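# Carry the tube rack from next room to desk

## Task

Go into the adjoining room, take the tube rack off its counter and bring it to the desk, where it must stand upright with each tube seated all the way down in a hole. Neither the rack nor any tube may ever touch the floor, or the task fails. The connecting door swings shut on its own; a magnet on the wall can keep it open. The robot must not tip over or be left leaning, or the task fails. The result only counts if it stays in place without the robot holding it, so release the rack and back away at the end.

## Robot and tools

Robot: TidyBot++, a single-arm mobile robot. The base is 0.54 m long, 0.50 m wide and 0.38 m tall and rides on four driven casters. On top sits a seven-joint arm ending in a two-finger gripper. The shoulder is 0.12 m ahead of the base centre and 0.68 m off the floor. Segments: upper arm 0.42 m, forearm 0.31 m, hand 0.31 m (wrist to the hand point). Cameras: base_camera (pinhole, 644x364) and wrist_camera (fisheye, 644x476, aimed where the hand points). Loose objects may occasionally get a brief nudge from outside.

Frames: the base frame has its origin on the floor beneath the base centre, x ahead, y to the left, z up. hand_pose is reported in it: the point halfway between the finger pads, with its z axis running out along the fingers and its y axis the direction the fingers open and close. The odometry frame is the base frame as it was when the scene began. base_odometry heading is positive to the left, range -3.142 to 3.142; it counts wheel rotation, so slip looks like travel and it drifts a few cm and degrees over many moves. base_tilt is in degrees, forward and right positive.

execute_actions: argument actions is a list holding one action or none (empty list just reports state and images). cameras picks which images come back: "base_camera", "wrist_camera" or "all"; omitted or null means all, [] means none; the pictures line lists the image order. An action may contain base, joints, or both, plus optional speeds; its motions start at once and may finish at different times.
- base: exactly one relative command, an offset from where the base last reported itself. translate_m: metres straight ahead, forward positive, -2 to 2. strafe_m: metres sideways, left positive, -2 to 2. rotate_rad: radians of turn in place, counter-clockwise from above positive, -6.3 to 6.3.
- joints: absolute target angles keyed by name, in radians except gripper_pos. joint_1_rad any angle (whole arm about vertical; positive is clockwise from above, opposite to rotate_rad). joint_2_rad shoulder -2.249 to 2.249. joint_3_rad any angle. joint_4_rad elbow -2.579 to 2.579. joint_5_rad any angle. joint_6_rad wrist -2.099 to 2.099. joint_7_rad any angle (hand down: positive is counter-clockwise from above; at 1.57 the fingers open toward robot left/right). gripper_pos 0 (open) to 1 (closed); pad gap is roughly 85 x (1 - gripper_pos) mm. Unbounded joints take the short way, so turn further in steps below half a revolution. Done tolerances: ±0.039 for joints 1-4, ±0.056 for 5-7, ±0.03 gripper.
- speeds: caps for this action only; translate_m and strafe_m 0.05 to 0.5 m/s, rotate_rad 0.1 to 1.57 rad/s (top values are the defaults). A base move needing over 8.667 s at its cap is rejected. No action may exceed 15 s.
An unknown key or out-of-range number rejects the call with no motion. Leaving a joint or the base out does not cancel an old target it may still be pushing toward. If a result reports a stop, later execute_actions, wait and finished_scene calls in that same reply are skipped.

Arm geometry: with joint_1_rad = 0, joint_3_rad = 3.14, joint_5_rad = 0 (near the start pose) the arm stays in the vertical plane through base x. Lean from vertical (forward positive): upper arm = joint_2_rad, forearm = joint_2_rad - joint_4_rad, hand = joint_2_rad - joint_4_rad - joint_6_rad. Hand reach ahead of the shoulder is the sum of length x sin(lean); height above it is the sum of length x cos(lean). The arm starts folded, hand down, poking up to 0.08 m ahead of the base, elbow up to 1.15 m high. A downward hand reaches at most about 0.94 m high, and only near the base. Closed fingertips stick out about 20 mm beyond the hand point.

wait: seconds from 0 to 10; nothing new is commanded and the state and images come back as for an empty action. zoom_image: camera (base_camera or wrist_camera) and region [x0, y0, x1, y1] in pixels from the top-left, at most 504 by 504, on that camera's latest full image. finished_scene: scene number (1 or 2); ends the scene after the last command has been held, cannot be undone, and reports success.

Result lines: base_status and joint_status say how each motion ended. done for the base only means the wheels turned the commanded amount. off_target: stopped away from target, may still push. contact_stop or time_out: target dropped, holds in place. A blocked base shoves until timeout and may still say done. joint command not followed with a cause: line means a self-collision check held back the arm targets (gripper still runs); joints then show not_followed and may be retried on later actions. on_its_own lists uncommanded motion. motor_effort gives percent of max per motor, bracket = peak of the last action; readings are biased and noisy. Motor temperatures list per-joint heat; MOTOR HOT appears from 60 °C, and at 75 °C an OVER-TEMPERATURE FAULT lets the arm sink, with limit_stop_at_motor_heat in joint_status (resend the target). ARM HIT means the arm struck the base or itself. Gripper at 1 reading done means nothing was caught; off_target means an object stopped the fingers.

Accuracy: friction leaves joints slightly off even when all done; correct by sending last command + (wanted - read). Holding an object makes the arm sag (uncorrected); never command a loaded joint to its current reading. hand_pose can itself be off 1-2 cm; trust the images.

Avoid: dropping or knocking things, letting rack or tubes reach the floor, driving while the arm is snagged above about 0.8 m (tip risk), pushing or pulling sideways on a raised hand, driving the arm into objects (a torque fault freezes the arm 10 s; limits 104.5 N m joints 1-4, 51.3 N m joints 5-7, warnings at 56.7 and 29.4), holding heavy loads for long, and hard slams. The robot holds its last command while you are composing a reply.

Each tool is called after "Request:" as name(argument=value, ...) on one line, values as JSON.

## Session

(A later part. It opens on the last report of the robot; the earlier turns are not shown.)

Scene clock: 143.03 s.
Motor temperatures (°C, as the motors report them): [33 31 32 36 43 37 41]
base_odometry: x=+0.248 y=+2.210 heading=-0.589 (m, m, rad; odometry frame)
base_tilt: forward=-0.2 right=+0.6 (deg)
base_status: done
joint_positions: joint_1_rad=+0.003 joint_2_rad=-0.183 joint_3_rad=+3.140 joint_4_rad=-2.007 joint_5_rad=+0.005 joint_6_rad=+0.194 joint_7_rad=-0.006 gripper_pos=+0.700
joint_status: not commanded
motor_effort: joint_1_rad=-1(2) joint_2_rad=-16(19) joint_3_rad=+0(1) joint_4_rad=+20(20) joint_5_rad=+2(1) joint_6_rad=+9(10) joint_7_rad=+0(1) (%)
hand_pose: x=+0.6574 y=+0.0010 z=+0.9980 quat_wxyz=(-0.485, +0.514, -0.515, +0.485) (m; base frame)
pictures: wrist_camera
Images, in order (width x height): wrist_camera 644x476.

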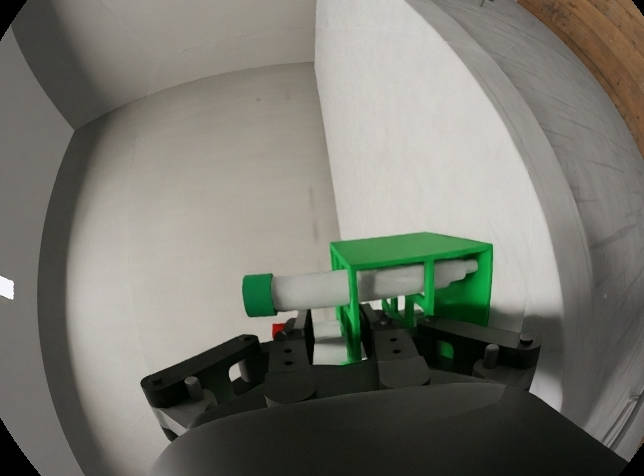

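Request:
execute_actions(actions=[{"base":{"translate_m":0.012},"speeds":{"translate_m":0.05}}], cameras=["wrist_camera"])

Request:
execute_actions(actions=[{"joints":{"gripper_pos":1}}], cameras=["wrist_camera"])

Request:
execute_actions(actions=[{"joints":{"joint_2_rad":-0.28}}], cameras=["wrist_camera"])

Scene clock: 148.23 s.
Motor temperatures (°C, as the motors report them): [33 31 32 36 43 37 41]
base_odometry: x=+0.258 y=+2.203 heading=-0.589 (m, m, rad; odometry frame)
base_tilt: forward=-0.2 right=+0.6 (deg)
base_status: done
joint_positions: joint_1_rad=+0.003 joint_2_rad=-0.180 joint_3_rad=+3.140 joint_4_rad=-2.008 joint_5_rad=+0.005 joint_6_rad=+0.194 joint_7_rad=-0.006 gripper_pos=+0.700
joint_status: not commanded
motor_effort: joint_1_rad=-1(1) joint_2_rad=-16(18) joint_3_rad=+1(1) joint_4_rad=+20(21) joint_5_rad=+2(2) joint_6_rad=+9(10) joint_7_rad=+0(0) (%)
hand_pose: x=+0.6582 y=+0.0010 z=+0.9966 quat_wxyz=(-0.484, +0.515, -0.516, +0.484) (m; base frame)
pictures: wrist_camera
Images, in order (width x height): wrist_camera 644x476.

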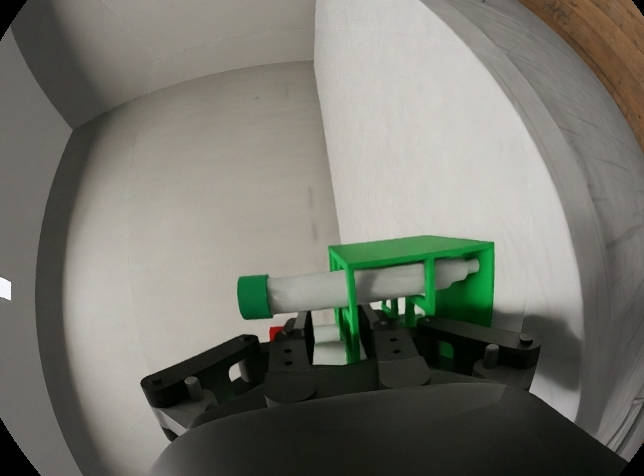

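Scene clock: 148.93 s.
Motor temperatures (°C, as the motors report them): [33 31 32 36 43 37 41]
base_odometry: x=+0.258 y=+2.203 heading=-0.589 (m, m, rad; odometry frame)
base_tilt: forward=-0.3 right=+0.6 (deg)
base_status: not commanded
joint_positions: joint_1_rad=+0.003 joint_2_rad=-0.180 joint_3_rad=+3.140 joint_4_rad=-2.010 joint_5_rad=+0.005 joint_6_rad=+0.194 joint_7_rad=-0.006 gripper_pos=+0.983
joint_status: all done
motor_effort: joint_1_rad=+0(1) joint_2_rad=-16(18) joint_3_rad=+0(1) joint_4_rad=+19(21) joint_5_rad=+2(2) joint_6_rad=+9(10) joint_7_rad=+0(0) (%)
hand_pose: x=+0.6580 y=+0.0010 z=+0.9949 quat_wxyz=(-0.484, +0.516, -0.516, +0.483) (m; base frame)
pictures: wrist_camera
Images, in order (width x height): wrist_camera 644x476.

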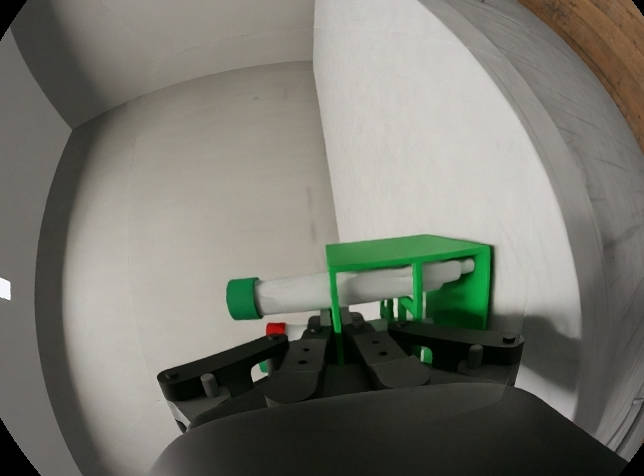

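Scene clock: 149.93 s.
Motor temperatures (°C, as the motors report them): [33 31 32 36 43 37 41]
base_odometry: x=+0.258 y=+2.203 heading=-0.589 (m, m, rad; odometry frame)
base_tilt: forward=-0.2 right=+0.6 (deg)
base_status: not commanded
joint_positions: joint_1_rad=+0.003 joint_2_rad=-0.259 joint_3_rad=+3.140 joint_4_rad=-2.017 joint_5_rad=+0.005 joint_6_rad=+0.194 joint_7_rad=-0.006 gripper_pos=+0.983
joint_status: all done
motor_effort: joint_1_rad=+0(1) joint_2_rad=-15(20) joint_3_rad=+1(0) joint_4_rad=+21(22) joint_5_rad=+2(2) joint_6_rad=+10(11) joint_7_rad=+0(0) (%)
hand_pose: x=+0.6313 y=+0.0011 z=+1.0324 quat_wxyz=(-0.502, +0.498, -0.499, +0.502) (m; base frame)
pictures: wrist_camera
Images, in order (width x height): wrist_camera 644x476.

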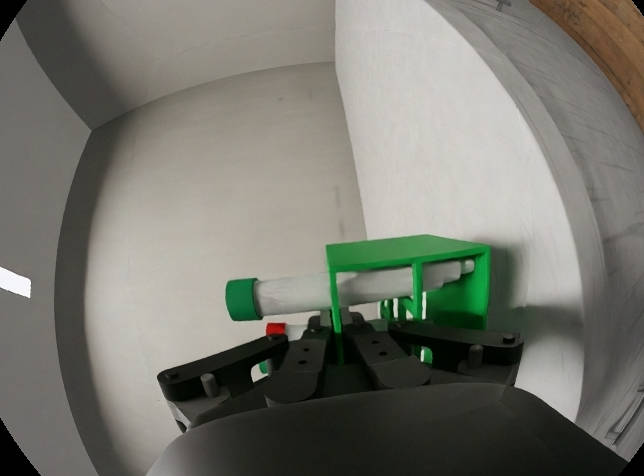

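Request:
execute_actions(actions=[{"base":{"rotate_rad":-1.266},"speeds":{"rotate_rad":0.6}}], cameras=[])

Request:
execute_actions(actions=[{"base":{"strafe_m":-1.96},"speeds":{"strafe_m":0.45}}], cameras=["wrist_camera"])

Request:
execute_actions(actions=[{"base":{"translate_m":0.5},"speeds":{"translate_m":0.4}}])

Scene clock: 161.20 s.
Motor temperatures (°C, as the motors report them): [33 31 32 36 43 37 41]
base_odometry: x=+0.258 y=+2.203 heading=-1.854 (m, m, rad; odometry frame)
base_tilt: forward=-0.3 right=+0.6 (deg)
base_status: done
joint_positions: joint_1_rad=+0.004 joint_2_rad=-0.259 joint_3_rad=+3.140 joint_4_rad=-2.017 joint_5_rad=+0.005 joint_6_rad=+0.194 joint_7_rad=-0.006 gripper_pos=+0.983
joint_status: not commanded
motor_effort: joint_1_rad=-2(1) joint_2_rad=-14(16) joint_3_rad=+1(3) joint_4_rad=+21(22) joint_5_rad=+1(2) joint_6_rad=+10(11) joint_7_rad=-1(0) (%)
hand_pose: x=+0.6313 y=+0.0002 z=+1.0324 quat_wxyz=(-0.501, +0.497, -0.499, +0.502) (m; base frame)
pictures: none
No camera images: the call's "cameras" was empty. Leave "cameras" out to get every camera's image.

Scene clock: 166.83 s.
Motor temperatures (°C, as the motors report them): [33 31 32 36 43 37 41]
base_odometry: x=-1.623 y=+2.753 heading=-1.855 (m, m, rad; odometry frame)
base_tilt: forward=-0.2 right=+0.6 (deg)
base_status: done
joint_positions: joint_1_rad=+0.004 joint_2_rad=-0.259 joint_3_rad=+3.140 joint_4_rad=-2.017 joint_5_rad=+0.005 joint_6_rad=+0.194 joint_7_rad=-0.006 gripper_pos=+0.983
joint_status: not commanded
motor_effort: joint_1_rad=-1(1) joint_2_rad=-14(15) joint_3_rad=+1(4) joint_4_rad=+22(22) joint_5_rad=+1(1) joint_6_rad=+10(11) joint_7_rad=+0(0) (%)
hand_pose: x=+0.6313 y=+0.0002 z=+1.0324 quat_wxyz=(-0.501, +0.497, -0.499, +0.502) (m; base frame)
pictures: wrist_camera
Images, in order (width x height): wrist_camera 644x476.

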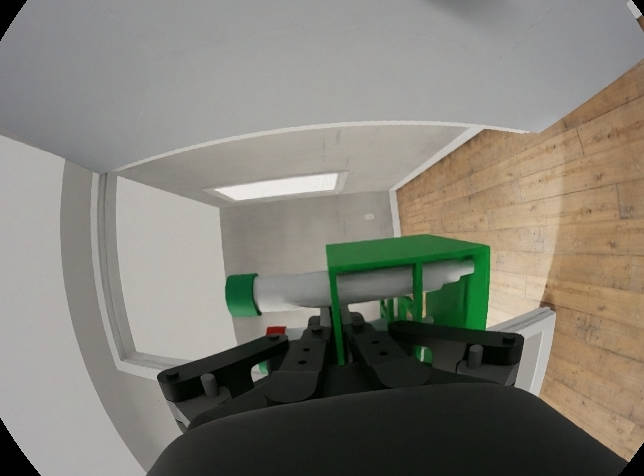

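Scene clock: 169.27 s.
Motor temperatures (°C, as the motors report them): [33 31 32 36 43 37 41]
base_odometry: x=-1.764 y=+2.273 heading=-1.855 (m, m, rad; odometry frame)
base_tilt: forward=-0.2 right=+0.6 (deg)
base_status: done
joint_positions: joint_1_rad=+0.004 joint_2_rad=-0.262 joint_3_rad=+3.140 joint_4_rad=-2.017 joint_5_rad=+0.005 joint_6_rad=+0.194 joint_7_rad=-0.006 gripper_pos=+0.983
joint_status: not commanded
motor_effort: joint_1_rad=-1(2) joint_2_rad=-14(18) joint_3_rad=+1(1) joint_4_rad=+21(22) joint_5_rad=+2(2) joint_6_rad=+11(11) joint_7_rad=+0(1) (%)
hand_pose: x=+0.6305 y=+0.0002 z=+1.0335 quat_wxyz=(-0.502, +0.497, -0.498, +0.503) (m; base frame)
pictures: base_camera, wrist_camera
Images, in order (width x height): base_camera 644x364, wrist_camera 644x476.

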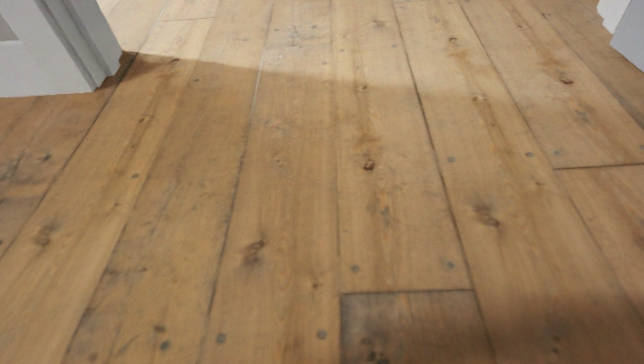

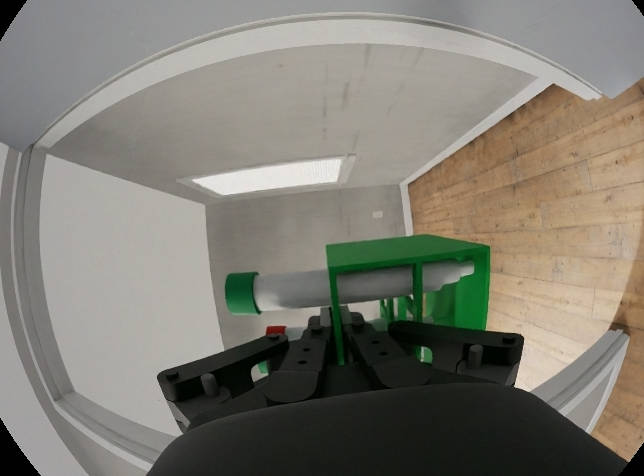

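Request:
execute_actions(actions=[{"base":{"translate_m":1.5},"speeds":{"translate_m":0.45}}], cameras=[])

Request:
execute_actions(actions=[{"base":{"strafe_m":1.85},"speeds":{"strafe_m":0.45}}])

Scene clock: 177.87 s.
Motor temperatures (°C, as the motors report them): [33 31 32 36 43 37 41]
base_odometry: x=-2.185 y=+0.834 heading=-1.856 (m, m, rad; odometry frame)
base_tilt: forward=-0.2 right=+0.6 (deg)
base_status: done
joint_positions: joint_1_rad=+0.004 joint_2_rad=-0.264 joint_3_rad=+3.140 joint_4_rad=-2.017 joint_5_rad=+0.005 joint_6_rad=+0.194 joint_7_rad=-0.006 gripper_pos=+0.983
joint_status: not commanded
motor_effort: joint_1_rad=-1(3) joint_2_rad=-15(18) joint_3_rad=+1(1) joint_4_rad=+21(22) joint_5_rad=+2(1) joint_6_rad=+10(11) joint_7_rad=+0(0) (%)
hand_pose: x=+0.6296 y=+0.0002 z=+1.0347 quat_wxyz=(-0.503, +0.496, -0.498, +0.503) (m; base frame)
pictures: none
No camera images: the call's "cameras" was empty. Leave "cameras" out to get every camera's image.

Scene clock: 183.23 s.
Motor temperatures (°C, as the motors report them): [33 31 32 36 43 37 41]
base_odometry: x=-0.410 y=+0.313 heading=-1.856 (m, m, rad; odometry frame)
base_tilt: forward=-0.3 right=+0.6 (deg)
base_status: done
joint_positions: joint_1_rad=+0.005 joint_2_rad=-0.264 joint_3_rad=+3.140 joint_4_rad=-2.017 joint_5_rad=+0.005 joint_6_rad=+0.194 joint_7_rad=-0.006 gripper_pos=+0.983
joint_status: not commanded
motor_effort: joint_1_rad=-1(3) joint_2_rad=-15(14) joint_3_rad=+1(3) joint_4_rad=+21(21) joint_5_rad=+2(2) joint_6_rad=+11(10) joint_7_rad=-1(1) (%)
hand_pose: x=+0.6296 y=+0.0002 z=+1.0347 quat_wxyz=(-0.503, +0.496, -0.498, +0.503) (m; base frame)
pictures: base_camera, wrist_camera
Images, in order (width x height): base_camera 644x364, wrist_camera 644x476.

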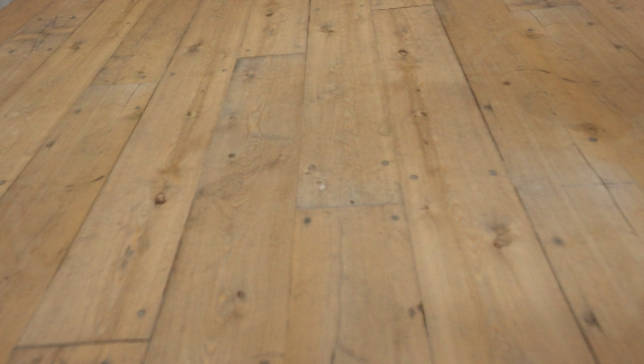

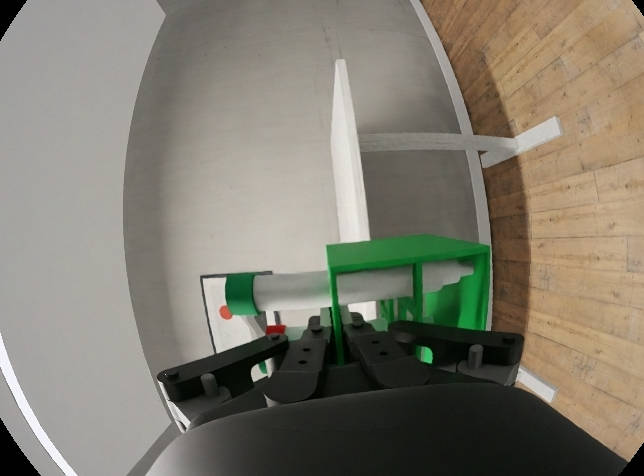

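Request:
execute_actions(actions=[{"base":{"translate_m":0.25},"speeds":{"translate_m":0.3},"joints":{"joint_4_rad":-1.8,"joint_6_rad":-0.03}}], cameras=["wrist_camera"])

Scene clock: 194.60 s.
Motor temperatures (°C, as the motors report them): [33 31 32 36 43 37 41]
base_odometry: x=-0.480 y=+0.073 heading=-1.855 (m, m, rad; odometry frame)
base_tilt: forward=-0.2 right=+0.6 (deg)
base_status: done
joint_positions: joint_1_rad=+0.005 joint_2_rad=-0.265 joint_3_rad=+3.140 joint_4_rad=-1.813 joint_5_rad=+0.005 joint_6_rad=+0.010 joint_7_rad=-0.006 gripper_pos=+0.983
joint_status: all done
motor_effort: joint_1_rad=-2(2) joint_2_rad=-14(17) joint_3_rad=+1(2) joint_4_rad=+22(22) joint_5_rad=+1(1) joint_6_rad=+10(11) joint_7_rad=+0(0) (%)
hand_pose: x=+0.6340 y=-0.0001 z=+1.1057 quat_wxyz=(-0.508, +0.491, -0.492, +0.509) (m; base frame)
pictures: wrist_camera
Images, in order (width x height): wrist_camera 644x476.

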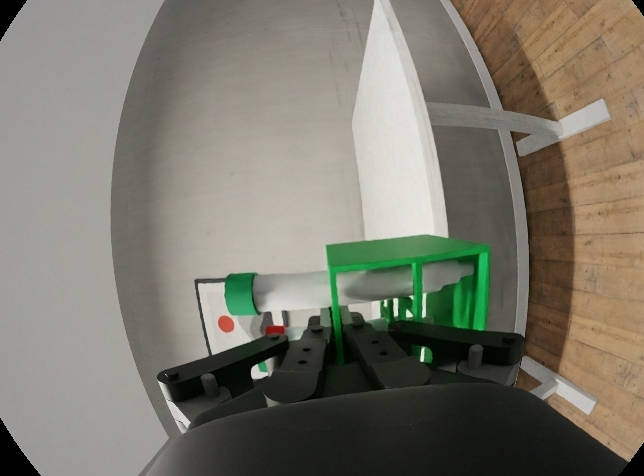

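Request:
execute_actions(actions=[{"base":{"translate_m":0.36},"speeds":{"translate_m":0.3}}], cameras=["wrist_camera"])

Request:
execute_actions(actions=[{"joints":{"joint_4_rad":-1.91,"joint_6_rad":0.1}}], cameras=["wrist_camera"])

Scene clock: 199.90 s.
Motor temperatures (°C, as the motors report them): [33 31 32 36 43 37 41]
base_odometry: x=-0.581 y=-0.272 heading=-1.855 (m, m, rad; odometry frame)
base_tilt: forward=-0.2 right=+0.6 (deg)
base_status: done
joint_positions: joint_1_rad=+0.005 joint_2_rad=-0.267 joint_3_rad=+3.140 joint_4_rad=-1.812 joint_5_rad=+0.005 joint_6_rad=+0.009 joint_7_rad=-0.006 gripper_pos=+0.983
joint_status: not commanded
motor_effort: joint_1_rad=-1(1) joint_2_rad=-15(19) joint_3_rad=+1(2) joint_4_rad=+21(22) joint_5_rad=+2(1) joint_6_rad=+10(11) joint_7_rad=+0(0) (%)
hand_pose: x=+0.6331 y=-0.0001 z=+1.1065 quat_wxyz=(-0.508, +0.490, -0.492, +0.509) (m; base frame)
pictures: wrist_camera
Images, in order (width x height): wrist_camera 644x476.

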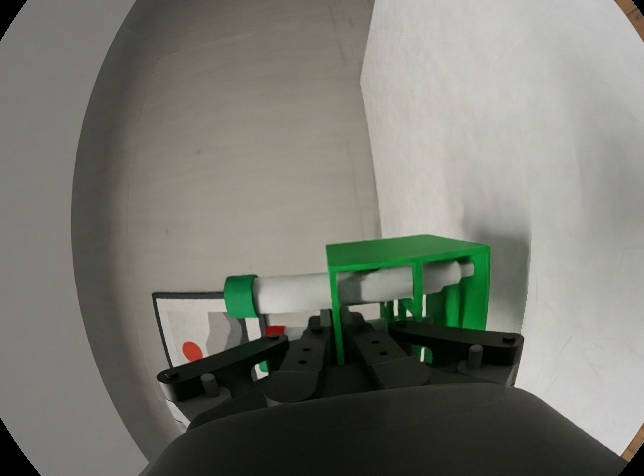

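Scene clock: 200.97 s.
Motor temperatures (°C, as the motors report them): [33 31 32 36 43 37 41]
base_odometry: x=-0.581 y=-0.272 heading=-1.855 (m, m, rad; odometry frame)
base_tilt: forward=-0.2 right=+0.6 (deg)
base_status: not commanded
joint_positions: joint_1_rad=+0.005 joint_2_rad=-0.267 joint_3_rad=+3.140 joint_4_rad=-1.916 joint_5_rad=+0.005 joint_6_rad=+0.041 joint_7_rad=-0.006 gripper_pos=+0.983
joint_status: joint_6_rad off_target (ended at +0.041, target +0.100); the others done
motor_effort: joint_1_rad=-2(1) joint_2_rad=-15(15) joint_3_rad=+1(1) joint_4_rad=+22(23) joint_5_rad=+1(2) joint_6_rad=+10(12) joint_7_rad=+0(0) (%)
hand_pose: x=+0.6323 y=-0.0001 z=+1.0516 quat_wxyz=(-0.490, +0.508, -0.510, +0.491) (m; base frame)
pictures: wrist_camera
Images, in order (width x height): wrist_camera 644x476.

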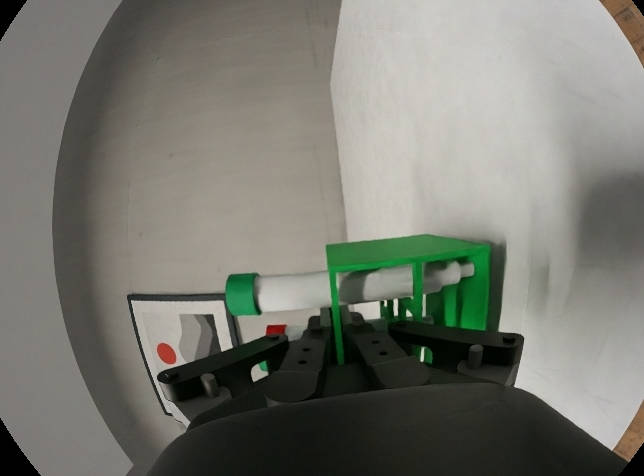

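About 1.5 cm left.

Request:
execute_actions(actions=[{"joints":{"joint_4_rad":-1.965,"joint_6_rad":0.155}}], cameras=["wrist_camera"])

Scene clock: 206.33 s.
Motor temperatures (°C, as the motors report them): [33 31 32 36 43 37 41]
base_odometry: x=-0.581 y=-0.272 heading=-1.855 (m, m, rad; odometry frame)
base_tilt: forward=-0.2 right=+0.6 (deg)
base_status: not commanded
joint_positions: joint_1_rad=+0.005 joint_2_rad=-0.267 joint_3_rad=+3.140 joint_4_rad=-1.967 joint_5_rad=+0.005 joint_6_rad=+0.096 joint_7_rad=-0.006 gripper_pos=+0.983
joint_status: joint_6_rad off_target (ended at +0.096, target +0.155); the others done
motor_effort: joint_1_rad=-1(1) joint_2_rad=-13(15) joint_3_rad=+0(1) joint_4_rad=+21(21) joint_5_rad=+2(1) joint_6_rad=+10(11) joint_7_rad=+0(0) (%)
hand_pose: x=+0.6306 y=+0.0000 z=+1.0369 quat_wxyz=(-0.491, +0.507, -0.509, +0.492) (m; base frame)
pictures: wrist_camera
Images, in order (width x height): wrist_camera 644x476.

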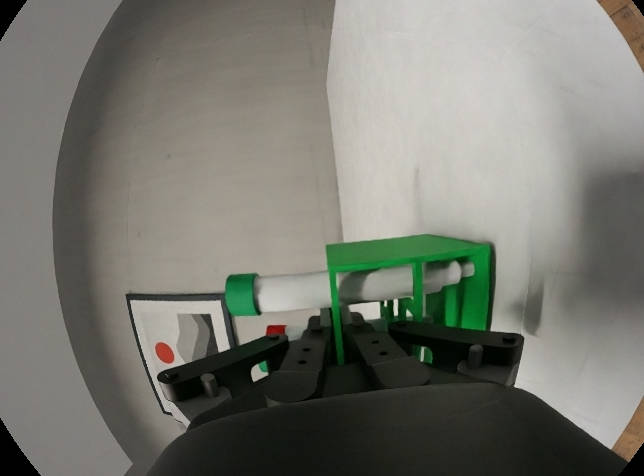

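Request:
execute_actions(actions=[{"joints":{"joint_4_rad":-1.978,"joint_6_rad":0.13}}], cameras=["wrist_camera"])

Request:
execute_actions(actions=[{"joints":{"gripper_pos":0.75}}], cameras=["wrist_camera"])

Request:
execute_actions(actions=[{"base":{"translate_m":-0.06},"speeds":{"translate_m":0.06}}], cameras=["wrist_camera"])

Scene clock: 210.33 s.
Motor temperatures (°C, as the motors report them): [33 31 32 36 43 37 41]
base_odometry: x=-0.581 y=-0.272 heading=-1.855 (m, m, rad; odometry frame)
base_tilt: forward=-0.3 right=+0.6 (deg)
base_status: not commanded
joint_positions: joint_1_rad=+0.005 joint_2_rad=-0.268 joint_3_rad=+3.140 joint_4_rad=-1.974 joint_5_rad=+0.005 joint_6_rad=+0.097 joint_7_rad=-0.006 gripper_pos=+0.983
joint_status: all done
motor_effort: joint_1_rad=+0(1) joint_2_rad=-10(15) joint_3_rad=+1(2) joint_4_rad=+18(21) joint_5_rad=+1(2) joint_6_rad=+7(11) joint_7_rad=+0(0) (%)
hand_pose: x=+0.6302 y=+0.0000 z=+1.0332 quat_wxyz=(-0.490, +0.509, -0.510, +0.491) (m; base frame)
pictures: wrist_camera
Images, in order (width x height): wrist_camera 644x476.

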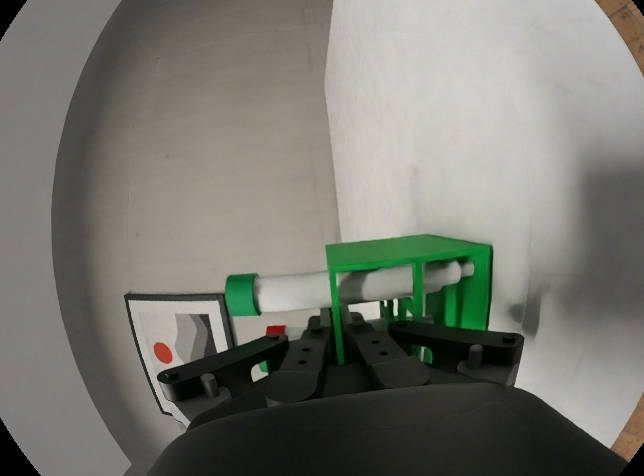

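Scene clock: 211.20 s.
Motor temperatures (°C, as the motors report them): [33 31 32 36 43 37 41]
base_odometry: x=-0.581 y=-0.272 heading=-1.855 (m, m, rad; odometry frame)
base_tilt: forward=-0.2 right=+0.6 (deg)
base_status: not commanded
joint_positions: joint_1_rad=+0.005 joint_2_rad=-0.271 joint_3_rad=+3.140 joint_4_rad=-1.975 joint_5_rad=+0.005 joint_6_rad=+0.101 joint_7_rad=-0.006 gripper_pos=+0.750
joint_status: all done
motor_effort: joint_1_rad=-1(1) joint_2_rad=-13(13) joint_3_rad=+1(1) joint_4_rad=+20(21) joint_5_rad=+1(1) joint_6_rad=+9(10) joint_7_rad=+0(0) (%)
hand_pose: x=+0.6290 y=+0.0000 z=+1.0356 quat_wxyz=(-0.492, +0.507, -0.509, +0.492) (m; base frame)
pictures: wrist_camera
Images, in order (width x height): wrist_camera 644x476.

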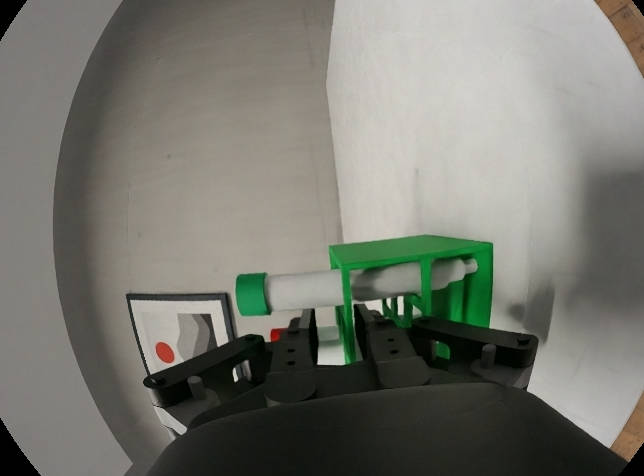

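Scene clock: 212.70 s.
Motor temperatures (°C, as the motors report them): [33 31 32 36 43 37 41]
base_odometry: x=-0.564 y=-0.215 heading=-1.855 (m, m, rad; odometry frame)
base_tilt: forward=-0.3 right=+0.6 (deg)
base_status: done
joint_positions: joint_1_rad=+0.005 joint_2_rad=-0.272 joint_3_rad=+3.140 joint_4_rad=-1.975 joint_5_rad=+0.005 joint_6_rad=+0.101 joint_7_rad=-0.006 gripper_pos=+0.750
joint_status: not commanded
motor_effort: joint_1_rad=-1(0) joint_2_rad=-12(17) joint_3_rad=+1(2) joint_4_rad=+20(21) joint_5_rad=+2(1) joint_6_rad=+9(10) joint_7_rad=+0(0) (%)
hand_pose: x=+0.6288 y=+0.0000 z=+1.0358 quat_wxyz=(-0.492, +0.507, -0.509, +0.493) (m; base frame)
pictures: wrist_camera
Images, in order (width x height): wrist_camera 644x476.

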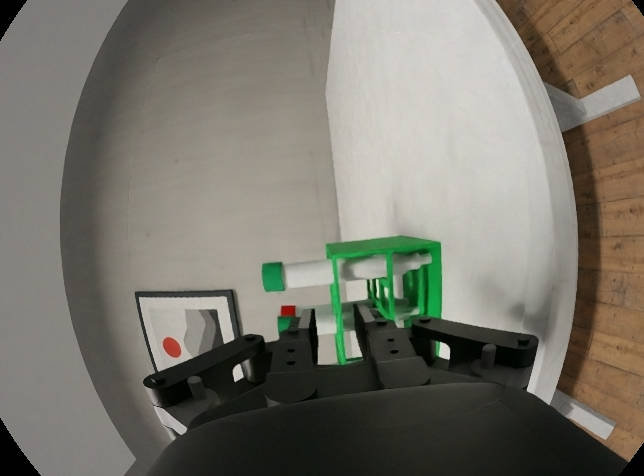

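Request:
execute_actions(actions=[{"base":{"translate_m":-0.35}}], cameras=["wrist_camera"])

Request:
zoom_image(camera="wrist_camera", region=[270,210,410,320])

Scene clock: 219.60 s.
Motor temperatures (°C, as the motors report them): [33 31 32 36 43 37 41]
base_odometry: x=-0.466 y=+0.121 heading=-1.856 (m, m, rad; odometry frame)
base_tilt: forward=-0.3 right=+0.6 (deg)
base_status: done
joint_positions: joint_1_rad=+0.005 joint_2_rad=-0.277 joint_3_rad=+3.140 joint_4_rad=-1.975 joint_5_rad=+0.005 joint_6_rad=+0.101 joint_7_rad=-0.006 gripper_pos=+0.750
joint_status: not commanded
motor_effort: joint_1_rad=-1(2) joint_2_rad=-13(17) joint_3_rad=+1(1) joint_4_rad=+20(21) joint_5_rad=+2(2) joint_6_rad=+9(10) joint_7_rad=+0(1) (%)
hand_pose: x=+0.6270 y=+0.0000 z=+1.0384 quat_wxyz=(-0.493, +0.506, -0.507, +0.494) (m; base frame)
pictures: wrist_camera
Images, in order (width x height): wrist_camera 644x476.

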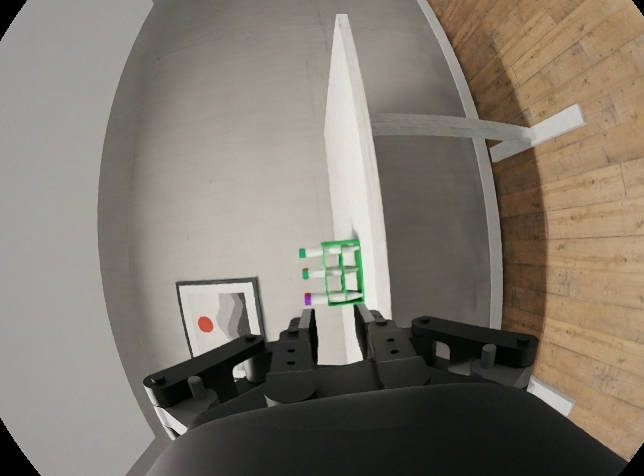

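Region (270, 210, 410, 320) of wrist_camera's 644x476 image, scaled by 3.600; it fills the top 396 rows of this view, and the rest is white.

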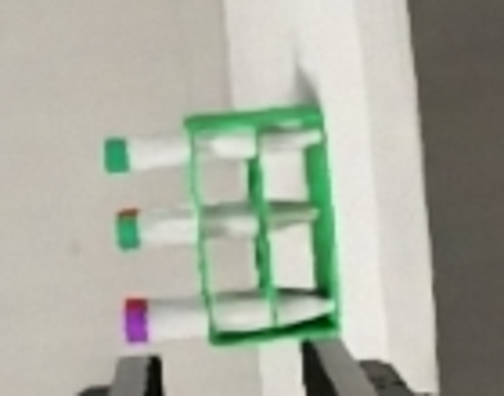

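Request:
finished_scene(scene=2)

The scene is finished: the task was done.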